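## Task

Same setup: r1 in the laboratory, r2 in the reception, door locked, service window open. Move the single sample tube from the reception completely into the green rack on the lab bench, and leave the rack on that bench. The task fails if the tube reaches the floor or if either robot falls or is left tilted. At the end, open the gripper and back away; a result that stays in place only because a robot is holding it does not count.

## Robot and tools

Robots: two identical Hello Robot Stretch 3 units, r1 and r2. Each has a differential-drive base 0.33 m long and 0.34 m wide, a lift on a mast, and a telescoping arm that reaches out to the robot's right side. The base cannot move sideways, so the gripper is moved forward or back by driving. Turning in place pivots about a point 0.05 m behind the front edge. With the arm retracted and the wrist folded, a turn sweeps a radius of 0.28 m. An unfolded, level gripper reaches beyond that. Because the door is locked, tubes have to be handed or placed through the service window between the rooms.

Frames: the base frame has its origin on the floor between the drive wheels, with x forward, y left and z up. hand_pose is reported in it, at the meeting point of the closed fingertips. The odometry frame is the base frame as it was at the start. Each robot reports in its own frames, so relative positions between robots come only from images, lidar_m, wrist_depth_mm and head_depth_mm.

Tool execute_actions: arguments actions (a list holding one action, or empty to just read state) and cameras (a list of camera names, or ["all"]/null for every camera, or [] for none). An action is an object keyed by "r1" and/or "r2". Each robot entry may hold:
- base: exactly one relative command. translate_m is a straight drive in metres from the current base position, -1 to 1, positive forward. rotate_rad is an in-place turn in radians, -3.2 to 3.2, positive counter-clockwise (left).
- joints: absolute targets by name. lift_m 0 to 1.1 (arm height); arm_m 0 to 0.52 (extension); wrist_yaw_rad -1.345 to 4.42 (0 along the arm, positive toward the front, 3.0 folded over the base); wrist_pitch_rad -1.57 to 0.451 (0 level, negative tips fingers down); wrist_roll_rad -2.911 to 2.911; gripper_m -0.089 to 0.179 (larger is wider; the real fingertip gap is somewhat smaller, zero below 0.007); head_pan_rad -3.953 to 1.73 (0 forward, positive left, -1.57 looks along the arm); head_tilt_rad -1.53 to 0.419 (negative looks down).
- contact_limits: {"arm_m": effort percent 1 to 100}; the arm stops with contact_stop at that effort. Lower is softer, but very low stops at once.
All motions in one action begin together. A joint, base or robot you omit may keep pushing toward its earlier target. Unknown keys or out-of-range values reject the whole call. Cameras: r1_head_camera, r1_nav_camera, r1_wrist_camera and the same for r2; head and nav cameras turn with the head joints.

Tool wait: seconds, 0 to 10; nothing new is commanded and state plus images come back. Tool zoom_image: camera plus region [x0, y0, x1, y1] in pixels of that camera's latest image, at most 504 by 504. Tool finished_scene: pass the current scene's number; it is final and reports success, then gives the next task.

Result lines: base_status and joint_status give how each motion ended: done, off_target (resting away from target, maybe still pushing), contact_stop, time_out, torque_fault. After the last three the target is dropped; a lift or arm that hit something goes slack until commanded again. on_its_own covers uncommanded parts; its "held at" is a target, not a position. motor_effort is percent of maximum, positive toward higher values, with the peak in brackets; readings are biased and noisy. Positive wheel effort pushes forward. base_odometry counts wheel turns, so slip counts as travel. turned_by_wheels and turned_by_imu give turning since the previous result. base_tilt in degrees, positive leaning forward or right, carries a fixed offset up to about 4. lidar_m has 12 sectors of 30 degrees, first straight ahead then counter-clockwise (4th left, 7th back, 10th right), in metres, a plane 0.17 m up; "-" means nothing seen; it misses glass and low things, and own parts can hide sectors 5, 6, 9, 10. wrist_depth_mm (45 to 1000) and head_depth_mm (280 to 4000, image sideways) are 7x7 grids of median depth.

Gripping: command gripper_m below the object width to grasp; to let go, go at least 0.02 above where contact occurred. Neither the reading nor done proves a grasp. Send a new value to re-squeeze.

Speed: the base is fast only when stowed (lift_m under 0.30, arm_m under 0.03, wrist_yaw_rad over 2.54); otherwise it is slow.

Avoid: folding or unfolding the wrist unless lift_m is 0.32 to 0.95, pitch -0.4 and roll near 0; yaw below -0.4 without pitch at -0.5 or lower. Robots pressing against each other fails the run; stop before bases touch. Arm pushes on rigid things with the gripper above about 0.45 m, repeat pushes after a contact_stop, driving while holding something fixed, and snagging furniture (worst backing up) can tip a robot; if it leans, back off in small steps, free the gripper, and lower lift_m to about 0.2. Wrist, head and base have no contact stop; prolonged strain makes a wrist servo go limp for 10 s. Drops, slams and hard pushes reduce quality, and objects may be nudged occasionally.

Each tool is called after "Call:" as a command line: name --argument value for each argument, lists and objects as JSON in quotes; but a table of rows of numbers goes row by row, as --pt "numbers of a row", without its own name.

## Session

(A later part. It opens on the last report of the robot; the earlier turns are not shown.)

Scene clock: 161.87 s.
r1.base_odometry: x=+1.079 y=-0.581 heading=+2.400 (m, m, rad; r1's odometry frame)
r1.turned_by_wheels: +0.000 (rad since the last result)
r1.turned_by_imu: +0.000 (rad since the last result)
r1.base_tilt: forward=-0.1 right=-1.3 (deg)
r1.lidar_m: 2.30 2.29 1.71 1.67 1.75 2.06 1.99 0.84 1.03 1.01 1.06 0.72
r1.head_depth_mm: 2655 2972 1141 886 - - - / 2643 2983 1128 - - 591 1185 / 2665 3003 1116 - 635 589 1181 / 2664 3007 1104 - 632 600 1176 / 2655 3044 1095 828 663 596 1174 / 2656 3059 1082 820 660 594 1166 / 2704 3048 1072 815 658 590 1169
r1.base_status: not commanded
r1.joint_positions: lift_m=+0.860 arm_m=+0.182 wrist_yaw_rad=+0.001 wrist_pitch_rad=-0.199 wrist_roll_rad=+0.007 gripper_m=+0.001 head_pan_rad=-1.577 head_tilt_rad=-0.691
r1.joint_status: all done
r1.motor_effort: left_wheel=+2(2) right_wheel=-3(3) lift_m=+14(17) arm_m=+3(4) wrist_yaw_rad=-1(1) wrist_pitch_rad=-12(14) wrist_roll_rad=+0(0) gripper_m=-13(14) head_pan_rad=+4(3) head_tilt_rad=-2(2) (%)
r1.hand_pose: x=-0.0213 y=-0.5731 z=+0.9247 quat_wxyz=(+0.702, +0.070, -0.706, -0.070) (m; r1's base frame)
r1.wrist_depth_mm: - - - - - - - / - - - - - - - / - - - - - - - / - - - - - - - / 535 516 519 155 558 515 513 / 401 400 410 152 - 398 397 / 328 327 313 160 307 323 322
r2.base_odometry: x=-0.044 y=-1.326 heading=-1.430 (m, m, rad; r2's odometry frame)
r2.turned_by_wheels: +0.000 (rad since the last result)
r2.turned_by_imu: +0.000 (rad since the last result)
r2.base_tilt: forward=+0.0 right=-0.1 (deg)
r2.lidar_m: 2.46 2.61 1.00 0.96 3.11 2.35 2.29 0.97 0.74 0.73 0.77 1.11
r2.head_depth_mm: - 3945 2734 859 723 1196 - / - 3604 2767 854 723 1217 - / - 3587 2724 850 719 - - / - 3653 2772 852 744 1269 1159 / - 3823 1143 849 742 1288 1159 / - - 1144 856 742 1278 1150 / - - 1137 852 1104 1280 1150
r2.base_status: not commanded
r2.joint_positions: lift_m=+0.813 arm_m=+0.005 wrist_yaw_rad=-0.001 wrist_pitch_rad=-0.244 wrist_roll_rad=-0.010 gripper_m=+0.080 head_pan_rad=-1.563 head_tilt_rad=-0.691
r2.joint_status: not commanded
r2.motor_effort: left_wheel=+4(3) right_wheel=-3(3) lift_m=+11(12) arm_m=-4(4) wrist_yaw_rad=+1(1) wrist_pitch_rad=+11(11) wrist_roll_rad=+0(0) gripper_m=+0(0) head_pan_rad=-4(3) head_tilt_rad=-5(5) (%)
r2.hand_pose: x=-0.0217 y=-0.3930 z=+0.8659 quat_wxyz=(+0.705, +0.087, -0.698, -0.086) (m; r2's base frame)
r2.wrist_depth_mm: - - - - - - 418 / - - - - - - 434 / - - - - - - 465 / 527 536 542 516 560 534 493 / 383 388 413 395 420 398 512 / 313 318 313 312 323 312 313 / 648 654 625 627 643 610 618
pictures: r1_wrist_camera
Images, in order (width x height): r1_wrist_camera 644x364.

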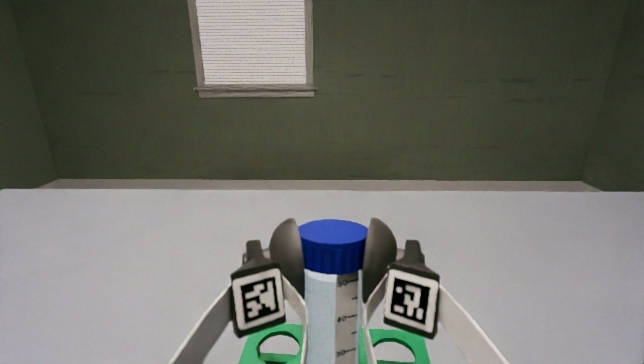

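Call:
execute_actions --actions '[{"r1":{"joints":{"lift_m":0.885}}}]' --cameras '[]'

Call:
execute_actions --actions '[{"r1":{"joints":{"arm_m":0.202}}}]' --cameras '[]'

Call:
execute_actions --actions '[{"r1":{"joints":{"lift_m":0.862}}}]' --cameras '["r1_wrist_camera"]'

Scene clock: 163.17 s.
r1.base_odometry: x=+1.079 y=-0.581 heading=+2.400 (m, m, rad; r1's odometry frame)
r1.turned_by_wheels: +0.000 (rad since the last result)
r1.turned_by_imu: +0.000 (rad since the last result)
r1.base_tilt: forward=-0.1 right=-1.3 (deg)
r1.lidar_m: 2.30 2.29 1.72 1.66 1.75 2.06 1.99 0.84 1.04 1.01 1.05 0.72
r1.head_depth_mm: 2641 2988 1139 - - - 1193 / 2630 2989 2895 - 649 592 1187 / 2664 3019 2872 - 637 589 1180 / 2658 3030 2872 - 642 600 1174 / 2667 3039 1093 824 664 595 1167 / 2659 3047 1083 821 660 595 1167 / 2705 3072 1073 812 656 590 1162
r1.base_status: not commanded
r1.joint_positions: lift_m=+0.885 arm_m=+0.182 wrist_yaw_rad=+0.001 wrist_pitch_rad=-0.242 wrist_roll_rad=+0.007 gripper_m=+0.001 head_pan_rad=-1.577 head_tilt_rad=-0.691
r1.joint_status: all done
r1.motor_effort: left_wheel=+2(2) right_wheel=-3(3) lift_m=+22(21) arm_m=+4(4) wrist_yaw_rad=+0(1) wrist_pitch_rad=+13(15) wrist_roll_rad=+0(0) gripper_m=-14(13) head_pan_rad=+4(4) head_tilt_rad=-4(3) (%)
r1.hand_pose: x=-0.0213 y=-0.5696 z=+0.9387 quat_wxyz=(+0.700, +0.086, -0.704, -0.086) (m; r1's base frame)
r1.wrist_depth_mm: - - - - - - - / - - - - - - - / - - - - - - - / 710 - - - - - - / 524 526 517 156 540 513 506 / 407 410 419 152 - 405 399 / 337 337 323 161 316 330 332
r2.base_odometry: x=-0.044 y=-1.326 heading=-1.430 (m, m, rad; r2's odometry frame)
r2.turned_by_wheels: +0.000 (rad since the last result)
r2.turned_by_imu: +0.000 (rad since the last result)
r2.base_tilt: forward=-0.1 right=+0.0 (deg)
r2.lidar_m: 2.46 2.61 1.00 0.96 3.09 2.35 2.29 0.97 0.74 0.73 0.77 1.11
r2.head_depth_mm: - 3961 2752 852 722 1197 - / - 3731 2742 857 722 1223 - / - 3603 2722 847 722 - - / - 3605 2787 853 743 1264 1147 / - 3944 1153 851 742 1288 1161 / - - 1148 853 740 1287 1157 / - - 1138 849 1098 1290 1155
r2.base_status: not commanded
r2.joint_positions: lift_m=+0.813 arm_m=+0.005 wrist_yaw_rad=-0.001 wrist_pitch_rad=-0.244 wrist_roll_rad=-0.010 gripper_m=+0.080 head_pan_rad=-1.563 head_tilt_rad=-0.691
r2.joint_status: not commanded
r2.motor_effort: left_wheel=+4(3) right_wheel=-3(2) lift_m=+11(11) arm_m=-4(4) wrist_yaw_rad=+1(1) wrist_pitch_rad=+11(11) wrist_roll_rad=+0(0) gripper_m=+0(0) head_pan_rad=-3(3) head_tilt_rad=-5(5) (%)
r2.hand_pose: x=-0.0217 y=-0.3930 z=+0.8659 quat_wxyz=(+0.705, +0.087, -0.698, -0.086) (m; r2's base frame)
r2.wrist_depth_mm: - - - - - - 413 / - - - - - - 438 / - - - - - - 463 / 533 532 537 511 549 528 489 / 386 386 409 397 414 395 510 / 316 313 309 313 321 311 312 / 645 651 637 619 634 629 619
pictures: none
No camera images: the call's "cameras" was empty. Leave "cameras" out to get every camera's image.

Scene clock: 164.20 s.
r1.base_odometry: x=+1.079 y=-0.581 heading=+2.400 (m, m, rad; r1's odometry frame)
r1.turned_by_wheels: +0.000 (rad since the last result)
r1.turned_by_imu: +0.000 (rad since the last result)
r1.base_tilt: forward=-0.2 right=-1.3 (deg)
r1.lidar_m: 2.30 2.29 1.72 1.66 1.74 2.05 2.00 0.84 1.04 1.01 1.05 0.71
r1.head_depth_mm: 2655 2979 1143 - - - 1191 / 2669 2970 2942 - 657 593 1188 / 2672 3012 2876 - 653 589 1179 / 2651 3002 2844 - 649 599 1174 / 2630 3010 1092 826 665 598 1171 / 2651 3026 1082 822 661 594 1165 / 2699 3090 1070 810 655 591 1163
r1.base_status: not commanded
r1.joint_positions: lift_m=+0.885 arm_m=+0.202 wrist_yaw_rad=+0.001 wrist_pitch_rad=-0.243 wrist_roll_rad=+0.007 gripper_m=+0.001 head_pan_rad=-1.577 head_tilt_rad=-0.691
r1.joint_status: all done
r1.motor_effort: left_wheel=+2(2) right_wheel=-3(3) lift_m=+22(22) arm_m=+3(5) wrist_yaw_rad=+0(0) wrist_pitch_rad=+13(13) wrist_roll_rad=+0(0) gripper_m=-13(13) head_pan_rad=+4(4) head_tilt_rad=-3(3) (%)
r1.hand_pose: x=-0.0213 y=-0.5896 z=+0.9386 quat_wxyz=(+0.700, +0.086, -0.704, -0.086) (m; r1's base frame)
r1.wrist_depth_mm: - - - - - - - / - - - - - - - / - - - - - - - / - - - - - - - / 523 521 515 155 540 505 512 / 408 402 415 153 - 402 402 / 338 336 321 163 322 329 332
r2.base_odometry: x=-0.044 y=-1.326 heading=-1.430 (m, m, rad; r2's odometry frame)
r2.turned_by_wheels: +0.000 (rad since the last result)
r2.turned_by_imu: +0.000 (rad since the last result)
r2.base_tilt: forward=+0.0 right=-0.1 (deg)
r2.lidar_m: 2.46 2.60 1.00 0.96 3.11 2.34 2.30 0.97 0.74 0.73 0.77 1.11
r2.head_depth_mm: - 3959 2720 854 721 1195 - / - 3724 2744 856 721 1222 - / - 3633 2735 845 724 - - / - 3575 2720 857 743 1267 1157 / - 3923 1141 850 741 1286 1149 / - - 1141 847 740 1283 1154 / - - 1143 848 1100 1288 1147
r2.base_status: not commanded
r2.joint_positions: lift_m=+0.813 arm_m=+0.005 wrist_yaw_rad=-0.001 wrist_pitch_rad=-0.244 wrist_roll_rad=-0.010 gripper_m=+0.080 head_pan_rad=-1.563 head_tilt_rad=-0.691
r2.joint_status: not commanded
r2.motor_effort: left_wheel=+3(3) right_wheel=-3(3) lift_m=+12(11) arm_m=-4(4) wrist_yaw_rad=+1(1) wrist_pitch_rad=+11(11) wrist_roll_rad=+0(0) gripper_m=+1(1) head_pan_rad=-3(3) head_tilt_rad=-6(5) (%)
r2.hand_pose: x=-0.0217 y=-0.3930 z=+0.8659 quat_wxyz=(+0.705, +0.087, -0.698, -0.086) (m; r2's base frame)
r2.wrist_depth_mm: - - - - - - 413 / - - - - - - 444 / - - - - - - 457 / 534 531 540 507 556 529 489 / 380 389 414 392 424 401 510 / 315 316 313 312 322 312 313 / 652 638 636 633 629 621 627
pictures: none
No camera images: the call's "cameras" was empty. Leave "cameras" out to get every camera's image.

Scene clock: 165.17 s.
r1.base_odometry: x=+1.079 y=-0.581 heading=+2.400 (m, m, rad; r1's odometry frame)
r1.turned_by_wheels: +0.000 (rad since the last result)
r1.turned_by_imu: +0.000 (rad since the last result)
r1.base_tilt: forward=-0.2 right=-1.3 (deg)
r1.lidar_m: 2.30 2.29 1.71 1.67 1.75 2.05 2.00 0.84 1.03 1.01 1.05 0.71
r1.head_depth_mm: 2643 2985 1139 888 - - - / 2663 2988 1129 - 656 591 1187 / 2669 3025 1125 - 636 589 1182 / 2675 3006 1107 - 640 599 1177 / 2660 3011 1093 824 664 598 1175 / 2656 3028 1082 821 660 594 1165 / 2691 3040 1073 814 656 590 1163
r1.base_status: not commanded
r1.joint_positions: lift_m=+0.862 arm_m=+0.202 wrist_yaw_rad=+0.001 wrist_pitch_rad=-0.244 wrist_roll_rad=+0.007 gripper_m=+0.001 head_pan_rad=-1.577 head_tilt_rad=-0.691
r1.joint_status: all done
r1.motor_effort: left_wheel=+2(2) right_wheel=-3(2) lift_m=+18(19) arm_m=+3(4) wrist_yaw_rad=+0(0) wrist_pitch_rad=+13(13) wrist_roll_rad=+0(0) gripper_m=-12(14) head_pan_rad=+3(4) head_tilt_rad=-3(3) (%)
r1.hand_pose: x=-0.0213 y=-0.5895 z=+0.9156 quat_wxyz=(+0.700, +0.086, -0.704, -0.086) (m; r1's base frame)
r1.wrist_depth_mm: - - - - - - - / - - - - - - - / - - - - - - - / 666 640 659 649 640 649 631 / 472 473 475 156 495 472 463 / 373 370 382 152 - 370 368 / 306 303 284 162 285 306 301
r2.base_odometry: x=-0.044 y=-1.326 heading=-1.430 (m, m, rad; r2's odometry frame)
r2.turned_by_wheels: +0.000 (rad since the last result)
r2.turned_by_imu: +0.000 (rad since the last result)
r2.base_tilt: forward=+0.0 right=-0.1 (deg)
r2.lidar_m: 2.46 2.61 1.00 0.96 3.11 2.35 2.29 0.97 0.74 0.73 0.77 1.11
r2.head_depth_mm: - 3874 2739 858 723 1203 - / - 3606 2801 853 722 1216 - / - 3690 2720 847 720 - - / - 3628 2709 852 741 1280 1160 / - 3884 1147 854 744 1284 1160 / - - 1147 848 740 1280 1157 / - - 1140 850 1100 1288 1153
r2.base_status: not commanded
r2.joint_positions: lift_m=+0.813 arm_m=+0.005 wrist_yaw_rad=-0.001 wrist_pitch_rad=-0.244 wrist_roll_rad=-0.010 gripper_m=+0.080 head_pan_rad=-1.563 head_tilt_rad=-0.691
r2.joint_status: not commanded
r2.motor_effort: left_wheel=+4(3) right_wheel=-3(3) lift_m=+11(11) arm_m=-4(4) wrist_yaw_rad=+1(1) wrist_pitch_rad=+11(11) wrist_roll_rad=-1(0) gripper_m=+1(1) head_pan_rad=-3(3) head_tilt_rad=-5(5) (%)
r2.hand_pose: x=-0.0217 y=-0.3930 z=+0.8659 quat_wxyz=(+0.705, +0.087, -0.698, -0.086) (m; r2's base frame)
r2.wrist_depth_mm: - - - - - - 417 / - - - - - - 435 / - - - - - - 466 / 529 541 541 518 548 527 495 / 384 390 409 390 420 401 517 / 316 316 315 313 320 311 312 / 648 650 631 628 637 633 618
pictures: r1_wrist_camera
Images, in order (width x height): r1_wrist_camera 644x364.

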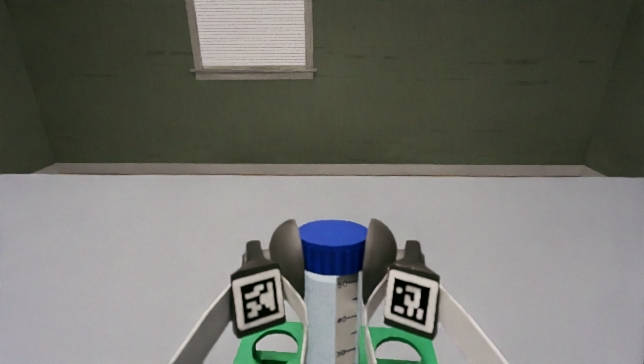

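Call:
execute_actions --actions '[{"r1":{"joints":{"lift_m":0.83}}}]' --cameras '[]'

Call:
execute_actions --actions '[{"r1":{"joints":{"gripper_m":0.07}}}]' --cameras '[]'

Call:
execute_actions --actions '[{"r1":{"joints":{"arm_m":0.005,"lift_m":0.86}}}]' --cameras '["r1_wrist_camera"]'

Scene clock: 166.50 s.
r1.base_odometry: x=+1.079 y=-0.581 heading=+2.400 (m, m, rad; r1's odometry frame)
r1.turned_by_wheels: +0.000 (rad since the last result)
r1.turned_by_imu: +0.000 (rad since the last result)
r1.base_tilt: forward=-0.1 right=-1.3 (deg)
r1.lidar_m: 2.30 2.30 1.72 1.66 1.75 2.06 2.00 0.84 1.03 1.01 1.05 0.71
r1.head_depth_mm: 2642 3006 1141 854 704 - - / 2653 3011 1127 916 - 591 1171 / 2652 2995 1119 - 635 589 1183 / 2663 3021 1104 928 634 599 1178 / 2657 3010 1092 827 663 597 1171 / 2661 3030 1084 820 658 593 1163 / 2706 3061 1069 814 657 592 1162
r1.base_status: not commanded
r1.joint_positions: lift_m=+0.830 arm_m=+0.202 wrist_yaw_rad=+0.001 wrist_pitch_rad=-0.244 wrist_roll_rad=+0.007 gripper_m=+0.001 head_pan_rad=-1.577 head_tilt_rad=-0.691
r1.joint_status: all done
r1.motor_effort: left_wheel=+2(2) right_wheel=-3(3) lift_m=+17(17) arm_m=+3(3) wrist_yaw_rad=-1(1) wrist_pitch_rad=+14(14) wrist_roll_rad=+0(0) gripper_m=-14(13) head_pan_rad=+4(4) head_tilt_rad=-3(3) (%)
r1.hand_pose: x=-0.0213 y=-0.5895 z=+0.8835 quat_wxyz=(+0.700, +0.086, -0.704, -0.086) (m; r1's base frame)
r1.wrist_depth_mm: - - - - - - - / - - - - - - - / - - - - - - - / 571 565 559 565 553 548 556 / 409 410 412 156 427 408 404 / 321 324 328 152 - 317 320 / 266 266 198 162 190 263 263
r2.base_odometry: x=-0.044 y=-1.326 heading=-1.430 (m, m, rad; r2's odometry frame)
r2.turned_by_wheels: +0.000 (rad since the last result)
r2.turned_by_imu: +0.000 (rad since the last result)
r2.base_tilt: forward=+0.0 right=+0.0 (deg)
r2.lidar_m: 2.46 2.60 1.00 0.96 3.09 2.35 2.29 0.97 0.74 0.73 0.77 1.11
r2.head_depth_mm: - 3883 2732 855 723 1195 - / - 3655 2728 856 724 1213 - / - 3729 2749 848 721 - - / - 3630 2714 853 742 1265 1151 / - 3930 1142 855 745 1284 1161 / - - 1145 853 740 1285 1157 / - - 1139 848 1100 1287 1146
r2.base_status: not commanded
r2.joint_positions: lift_m=+0.813 arm_m=+0.005 wrist_yaw_rad=-0.001 wrist_pitch_rad=-0.244 wrist_roll_rad=-0.010 gripper_m=+0.080 head_pan_rad=-1.563 head_tilt_rad=-0.691
r2.joint_status: not commanded
r2.motor_effort: left_wheel=+4(4) right_wheel=-3(3) lift_m=+12(11) arm_m=-4(4) wrist_yaw_rad=+1(2) wrist_pitch_rad=+11(11) wrist_roll_rad=+0(0) gripper_m=+0(1) head_pan_rad=-4(3) head_tilt_rad=-4(5) (%)
r2.hand_pose: x=-0.0217 y=-0.3930 z=+0.8659 quat_wxyz=(+0.705, +0.087, -0.698, -0.086) (m; r2's base frame)
r2.wrist_depth_mm: - - - - - - 418 / - - - - - - 438 / - - - - - - 456 / 526 532 533 510 544 533 496 / 385 386 406 392 419 400 510 / 315 317 313 309 321 307 312 / 647 653 639 629 633 617 611
pictures: none
No camera images: the call's "cameras" was empty. Leave "cameras" out to get every camera's image.

Scene clock: 167.70 s.
r1.base_odometry: x=+1.079 y=-0.581 heading=+2.400 (m, m, rad; r1's odometry frame)
r1.turned_by_wheels: +0.000 (rad since the last result)
r1.turned_by_imu: +0.000 (rad since the last result)
r1.base_tilt: forward=-0.1 right=-1.3 (deg)
r1.lidar_m: 2.30 2.30 1.71 1.67 1.74 2.06 2.00 0.84 1.03 1.01 1.05 0.72
r1.head_depth_mm: 2668 2974 1141 856 702 - - / 2652 3011 1126 913 - 591 1167 / 2655 3003 1120 - 634 589 1177 / 2674 3008 1109 - 632 599 1175 / 2678 3064 1093 826 663 597 1172 / 2665 3030 1085 820 661 594 1165 / 2694 3071 1071 812 654 591 1167
r1.base_status: not commanded
r1.joint_positions: lift_m=+0.830 arm_m=+0.202 wrist_yaw_rad=+0.001 wrist_pitch_rad=-0.244 wrist_roll_rad=+0.007 gripper_m=+0.070 head_pan_rad=-1.577 head_tilt_rad=-0.691
r1.joint_status: all done
r1.motor_effort: left_wheel=+2(2) right_wheel=-3(3) lift_m=+18(17) arm_m=+4(4) wrist_yaw_rad=-1(1) wrist_pitch_rad=+14(14) wrist_roll_rad=+0(0) gripper_m=+0(80) head_pan_rad=+4(4) head_tilt_rad=-3(2) (%)
r1.hand_pose: x=-0.0213 y=-0.5895 z=+0.8835 quat_wxyz=(+0.700, +0.086, -0.704, -0.086) (m; r1's base frame)
r1.wrist_depth_mm: - - - - - - - / - - - - - - - / - - - - - - - / 566 561 565 562 551 558 560 / 409 411 434 411 430 406 405 / 325 325 - 146 324 320 318 / 267 270 228 156 191 259 263
r2.base_odometry: x=-0.044 y=-1.326 heading=-1.430 (m, m, rad; r2's odometry frame)
r2.turned_by_wheels: +0.000 (rad since the last result)
r2.turned_by_imu: +0.000 (rad since the last result)
r2.base_tilt: forward=-0.1 right=+0.0 (deg)
r2.lidar_m: 2.46 2.60 1.00 0.96 3.11 2.35 2.29 0.97 0.74 0.73 0.77 1.11
r2.head_depth_mm: - 3976 2744 856 723 1189 - / - 3679 2751 856 723 1220 - / - 3649 2722 845 723 - - / - 3612 2763 853 746 1276 1152 / - 3814 1150 853 741 1283 1156 / - - 1144 852 741 1284 1150 / - - 1145 849 1099 1286 1149
r2.base_status: not commanded
r2.joint_positions: lift_m=+0.813 arm_m=+0.005 wrist_yaw_rad=-0.001 wrist_pitch_rad=-0.244 wrist_roll_rad=-0.010 gripper_m=+0.080 head_pan_rad=-1.563 head_tilt_rad=-0.691
r2.joint_status: not commanded
r2.motor_effort: left_wheel=+3(4) right_wheel=-3(2) lift_m=+11(11) arm_m=-4(4) wrist_yaw_rad=+1(1) wrist_pitch_rad=+12(11) wrist_roll_rad=-1(0) gripper_m=+1(0) head_pan_rad=-3(3) head_tilt_rad=-5(5) (%)
r2.hand_pose: x=-0.0217 y=-0.3930 z=+0.8659 quat_wxyz=(+0.705, +0.087, -0.698, -0.086) (m; r2's base frame)
r2.wrist_depth_mm: - - - - - - 410 / - - - - - - 438 / - - - - - - 468 / 527 529 550 510 557 529 492 / 383 386 413 391 418 401 508 / 312 316 310 313 322 309 313 / 657 646 635 631 641 626 631
pictures: none
No camera images: the call's "cameras" was empty. Leave "cameras" out to get every camera's image.

Scene clock: 170.40 s.
r1.base_odometry: x=+1.079 y=-0.581 heading=+2.400 (m, m, rad; r1's odometry frame)
r1.turned_by_wheels: +0.000 (rad since the last result)
r1.turned_by_imu: +0.000 (rad since the last result)
r1.base_tilt: forward=-0.1 right=-1.3 (deg)
r1.lidar_m: 2.30 2.29 1.71 1.67 1.74 2.06 2.00 0.84 1.04 1.01 1.06 0.71
r1.head_depth_mm: 2644 2970 1139 853 680 603 - / 2649 2998 1129 847 676 - - / 2661 3028 1117 839 691 - - / 2655 3031 1107 744 709 - - / 2680 3027 1096 824 655 597 1170 / 2656 3062 1083 821 660 593 1167 / 2695 3029 1073 813 656 590 1162
r1.base_status: not commanded
r1.joint_positions: lift_m=+0.860 arm_m=+0.005 wrist_yaw_rad=+0.001 wrist_pitch_rad=-0.244 wrist_roll_rad=+0.007 gripper_m=+0.070 head_pan_rad=-1.577 head_tilt_rad=-0.691
r1.joint_status: all done
r1.motor_effort: left_wheel=+2(2) right_wheel=-3(2) lift_m=+22(25) arm_m=-3(5) wrist_yaw_rad=+0(0) wrist_pitch_rad=+14(14) wrist_roll_rad=+0(0) gripper_m=+0(0) head_pan_rad=+4(4) head_tilt_rad=-3(3) (%)
r1.hand_pose: x=-0.0213 y=-0.3931 z=+0.9133 quat_wxyz=(+0.700, +0.086, -0.704, -0.086) (m; r1's base frame)
r1.wrist_depth_mm: - - - - - - - / - - - - - - - / - - - - - - - / 640 651 642 597 636 645 637 / 460 470 474 376 464 467 462 / 370 369 - 357 358 365 366 / 307 304 294 304 303 297 301
r2.base_odometry: x=-0.044 y=-1.326 heading=-1.430 (m, m, rad; r2's odometry frame)
r2.turned_by_wheels: +0.000 (rad since the last result)
r2.turned_by_imu: +0.000 (rad since the last result)
r2.base_tilt: forward=+0.0 right=+0.0 (deg)
r2.lidar_m: 2.46 2.60 1.00 0.96 3.10 2.35 2.28 0.97 0.74 0.73 0.77 1.11
r2.head_depth_mm: - 3874 2777 856 724 1191 - / - 3570 2714 854 718 1216 - / - 3684 2773 845 720 - - / - 3625 2753 850 739 1267 1148 / - 3883 1145 848 741 1290 1155 / - - 1150 851 743 1285 1162 / - - 1135 851 1094 1286 1152
r2.base_status: not commanded
r2.joint_positions: lift_m=+0.813 arm_m=+0.005 wrist_yaw_rad=-0.001 wrist_pitch_rad=-0.244 wrist_roll_rad=-0.010 gripper_m=+0.080 head_pan_rad=-1.563 head_tilt_rad=-0.691
r2.joint_status: not commanded
r2.motor_effort: left_wheel=+4(3) right_wheel=-3(3) lift_m=+11(11) arm_m=-4(4) wrist_yaw_rad=+1(1) wrist_pitch_rad=+11(11) wrist_roll_rad=-1(0) gripper_m=+0(0) head_pan_rad=-3(3) head_tilt_rad=-4(5) (%)
r2.hand_pose: x=-0.0217 y=-0.3930 z=+0.8659 quat_wxyz=(+0.705, +0.087, -0.698, -0.086) (m; r2's base frame)
r2.wrist_depth_mm: - - - - - - 416 / - - - - - - 442 / - - - - - - 463 / 527 534 536 512 555 530 496 / 380 384 411 394 416 393 517 / 313 315 314 312 319 315 312 / 636 645 638 625 629 632 613
pictures: r1_wrist_camera
Images, in order (width x height): r1_wrist_camera 644x364.

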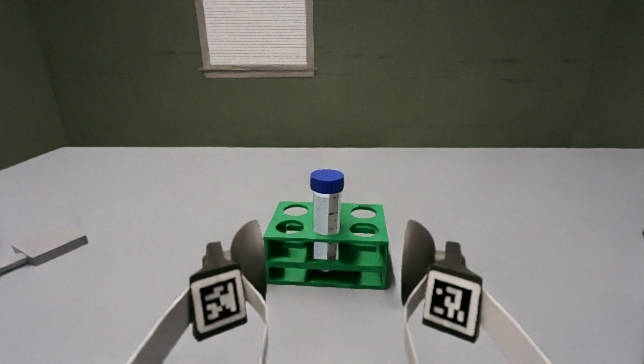

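Call:
finished_scene --scene 2

The scene is finished: the task was done.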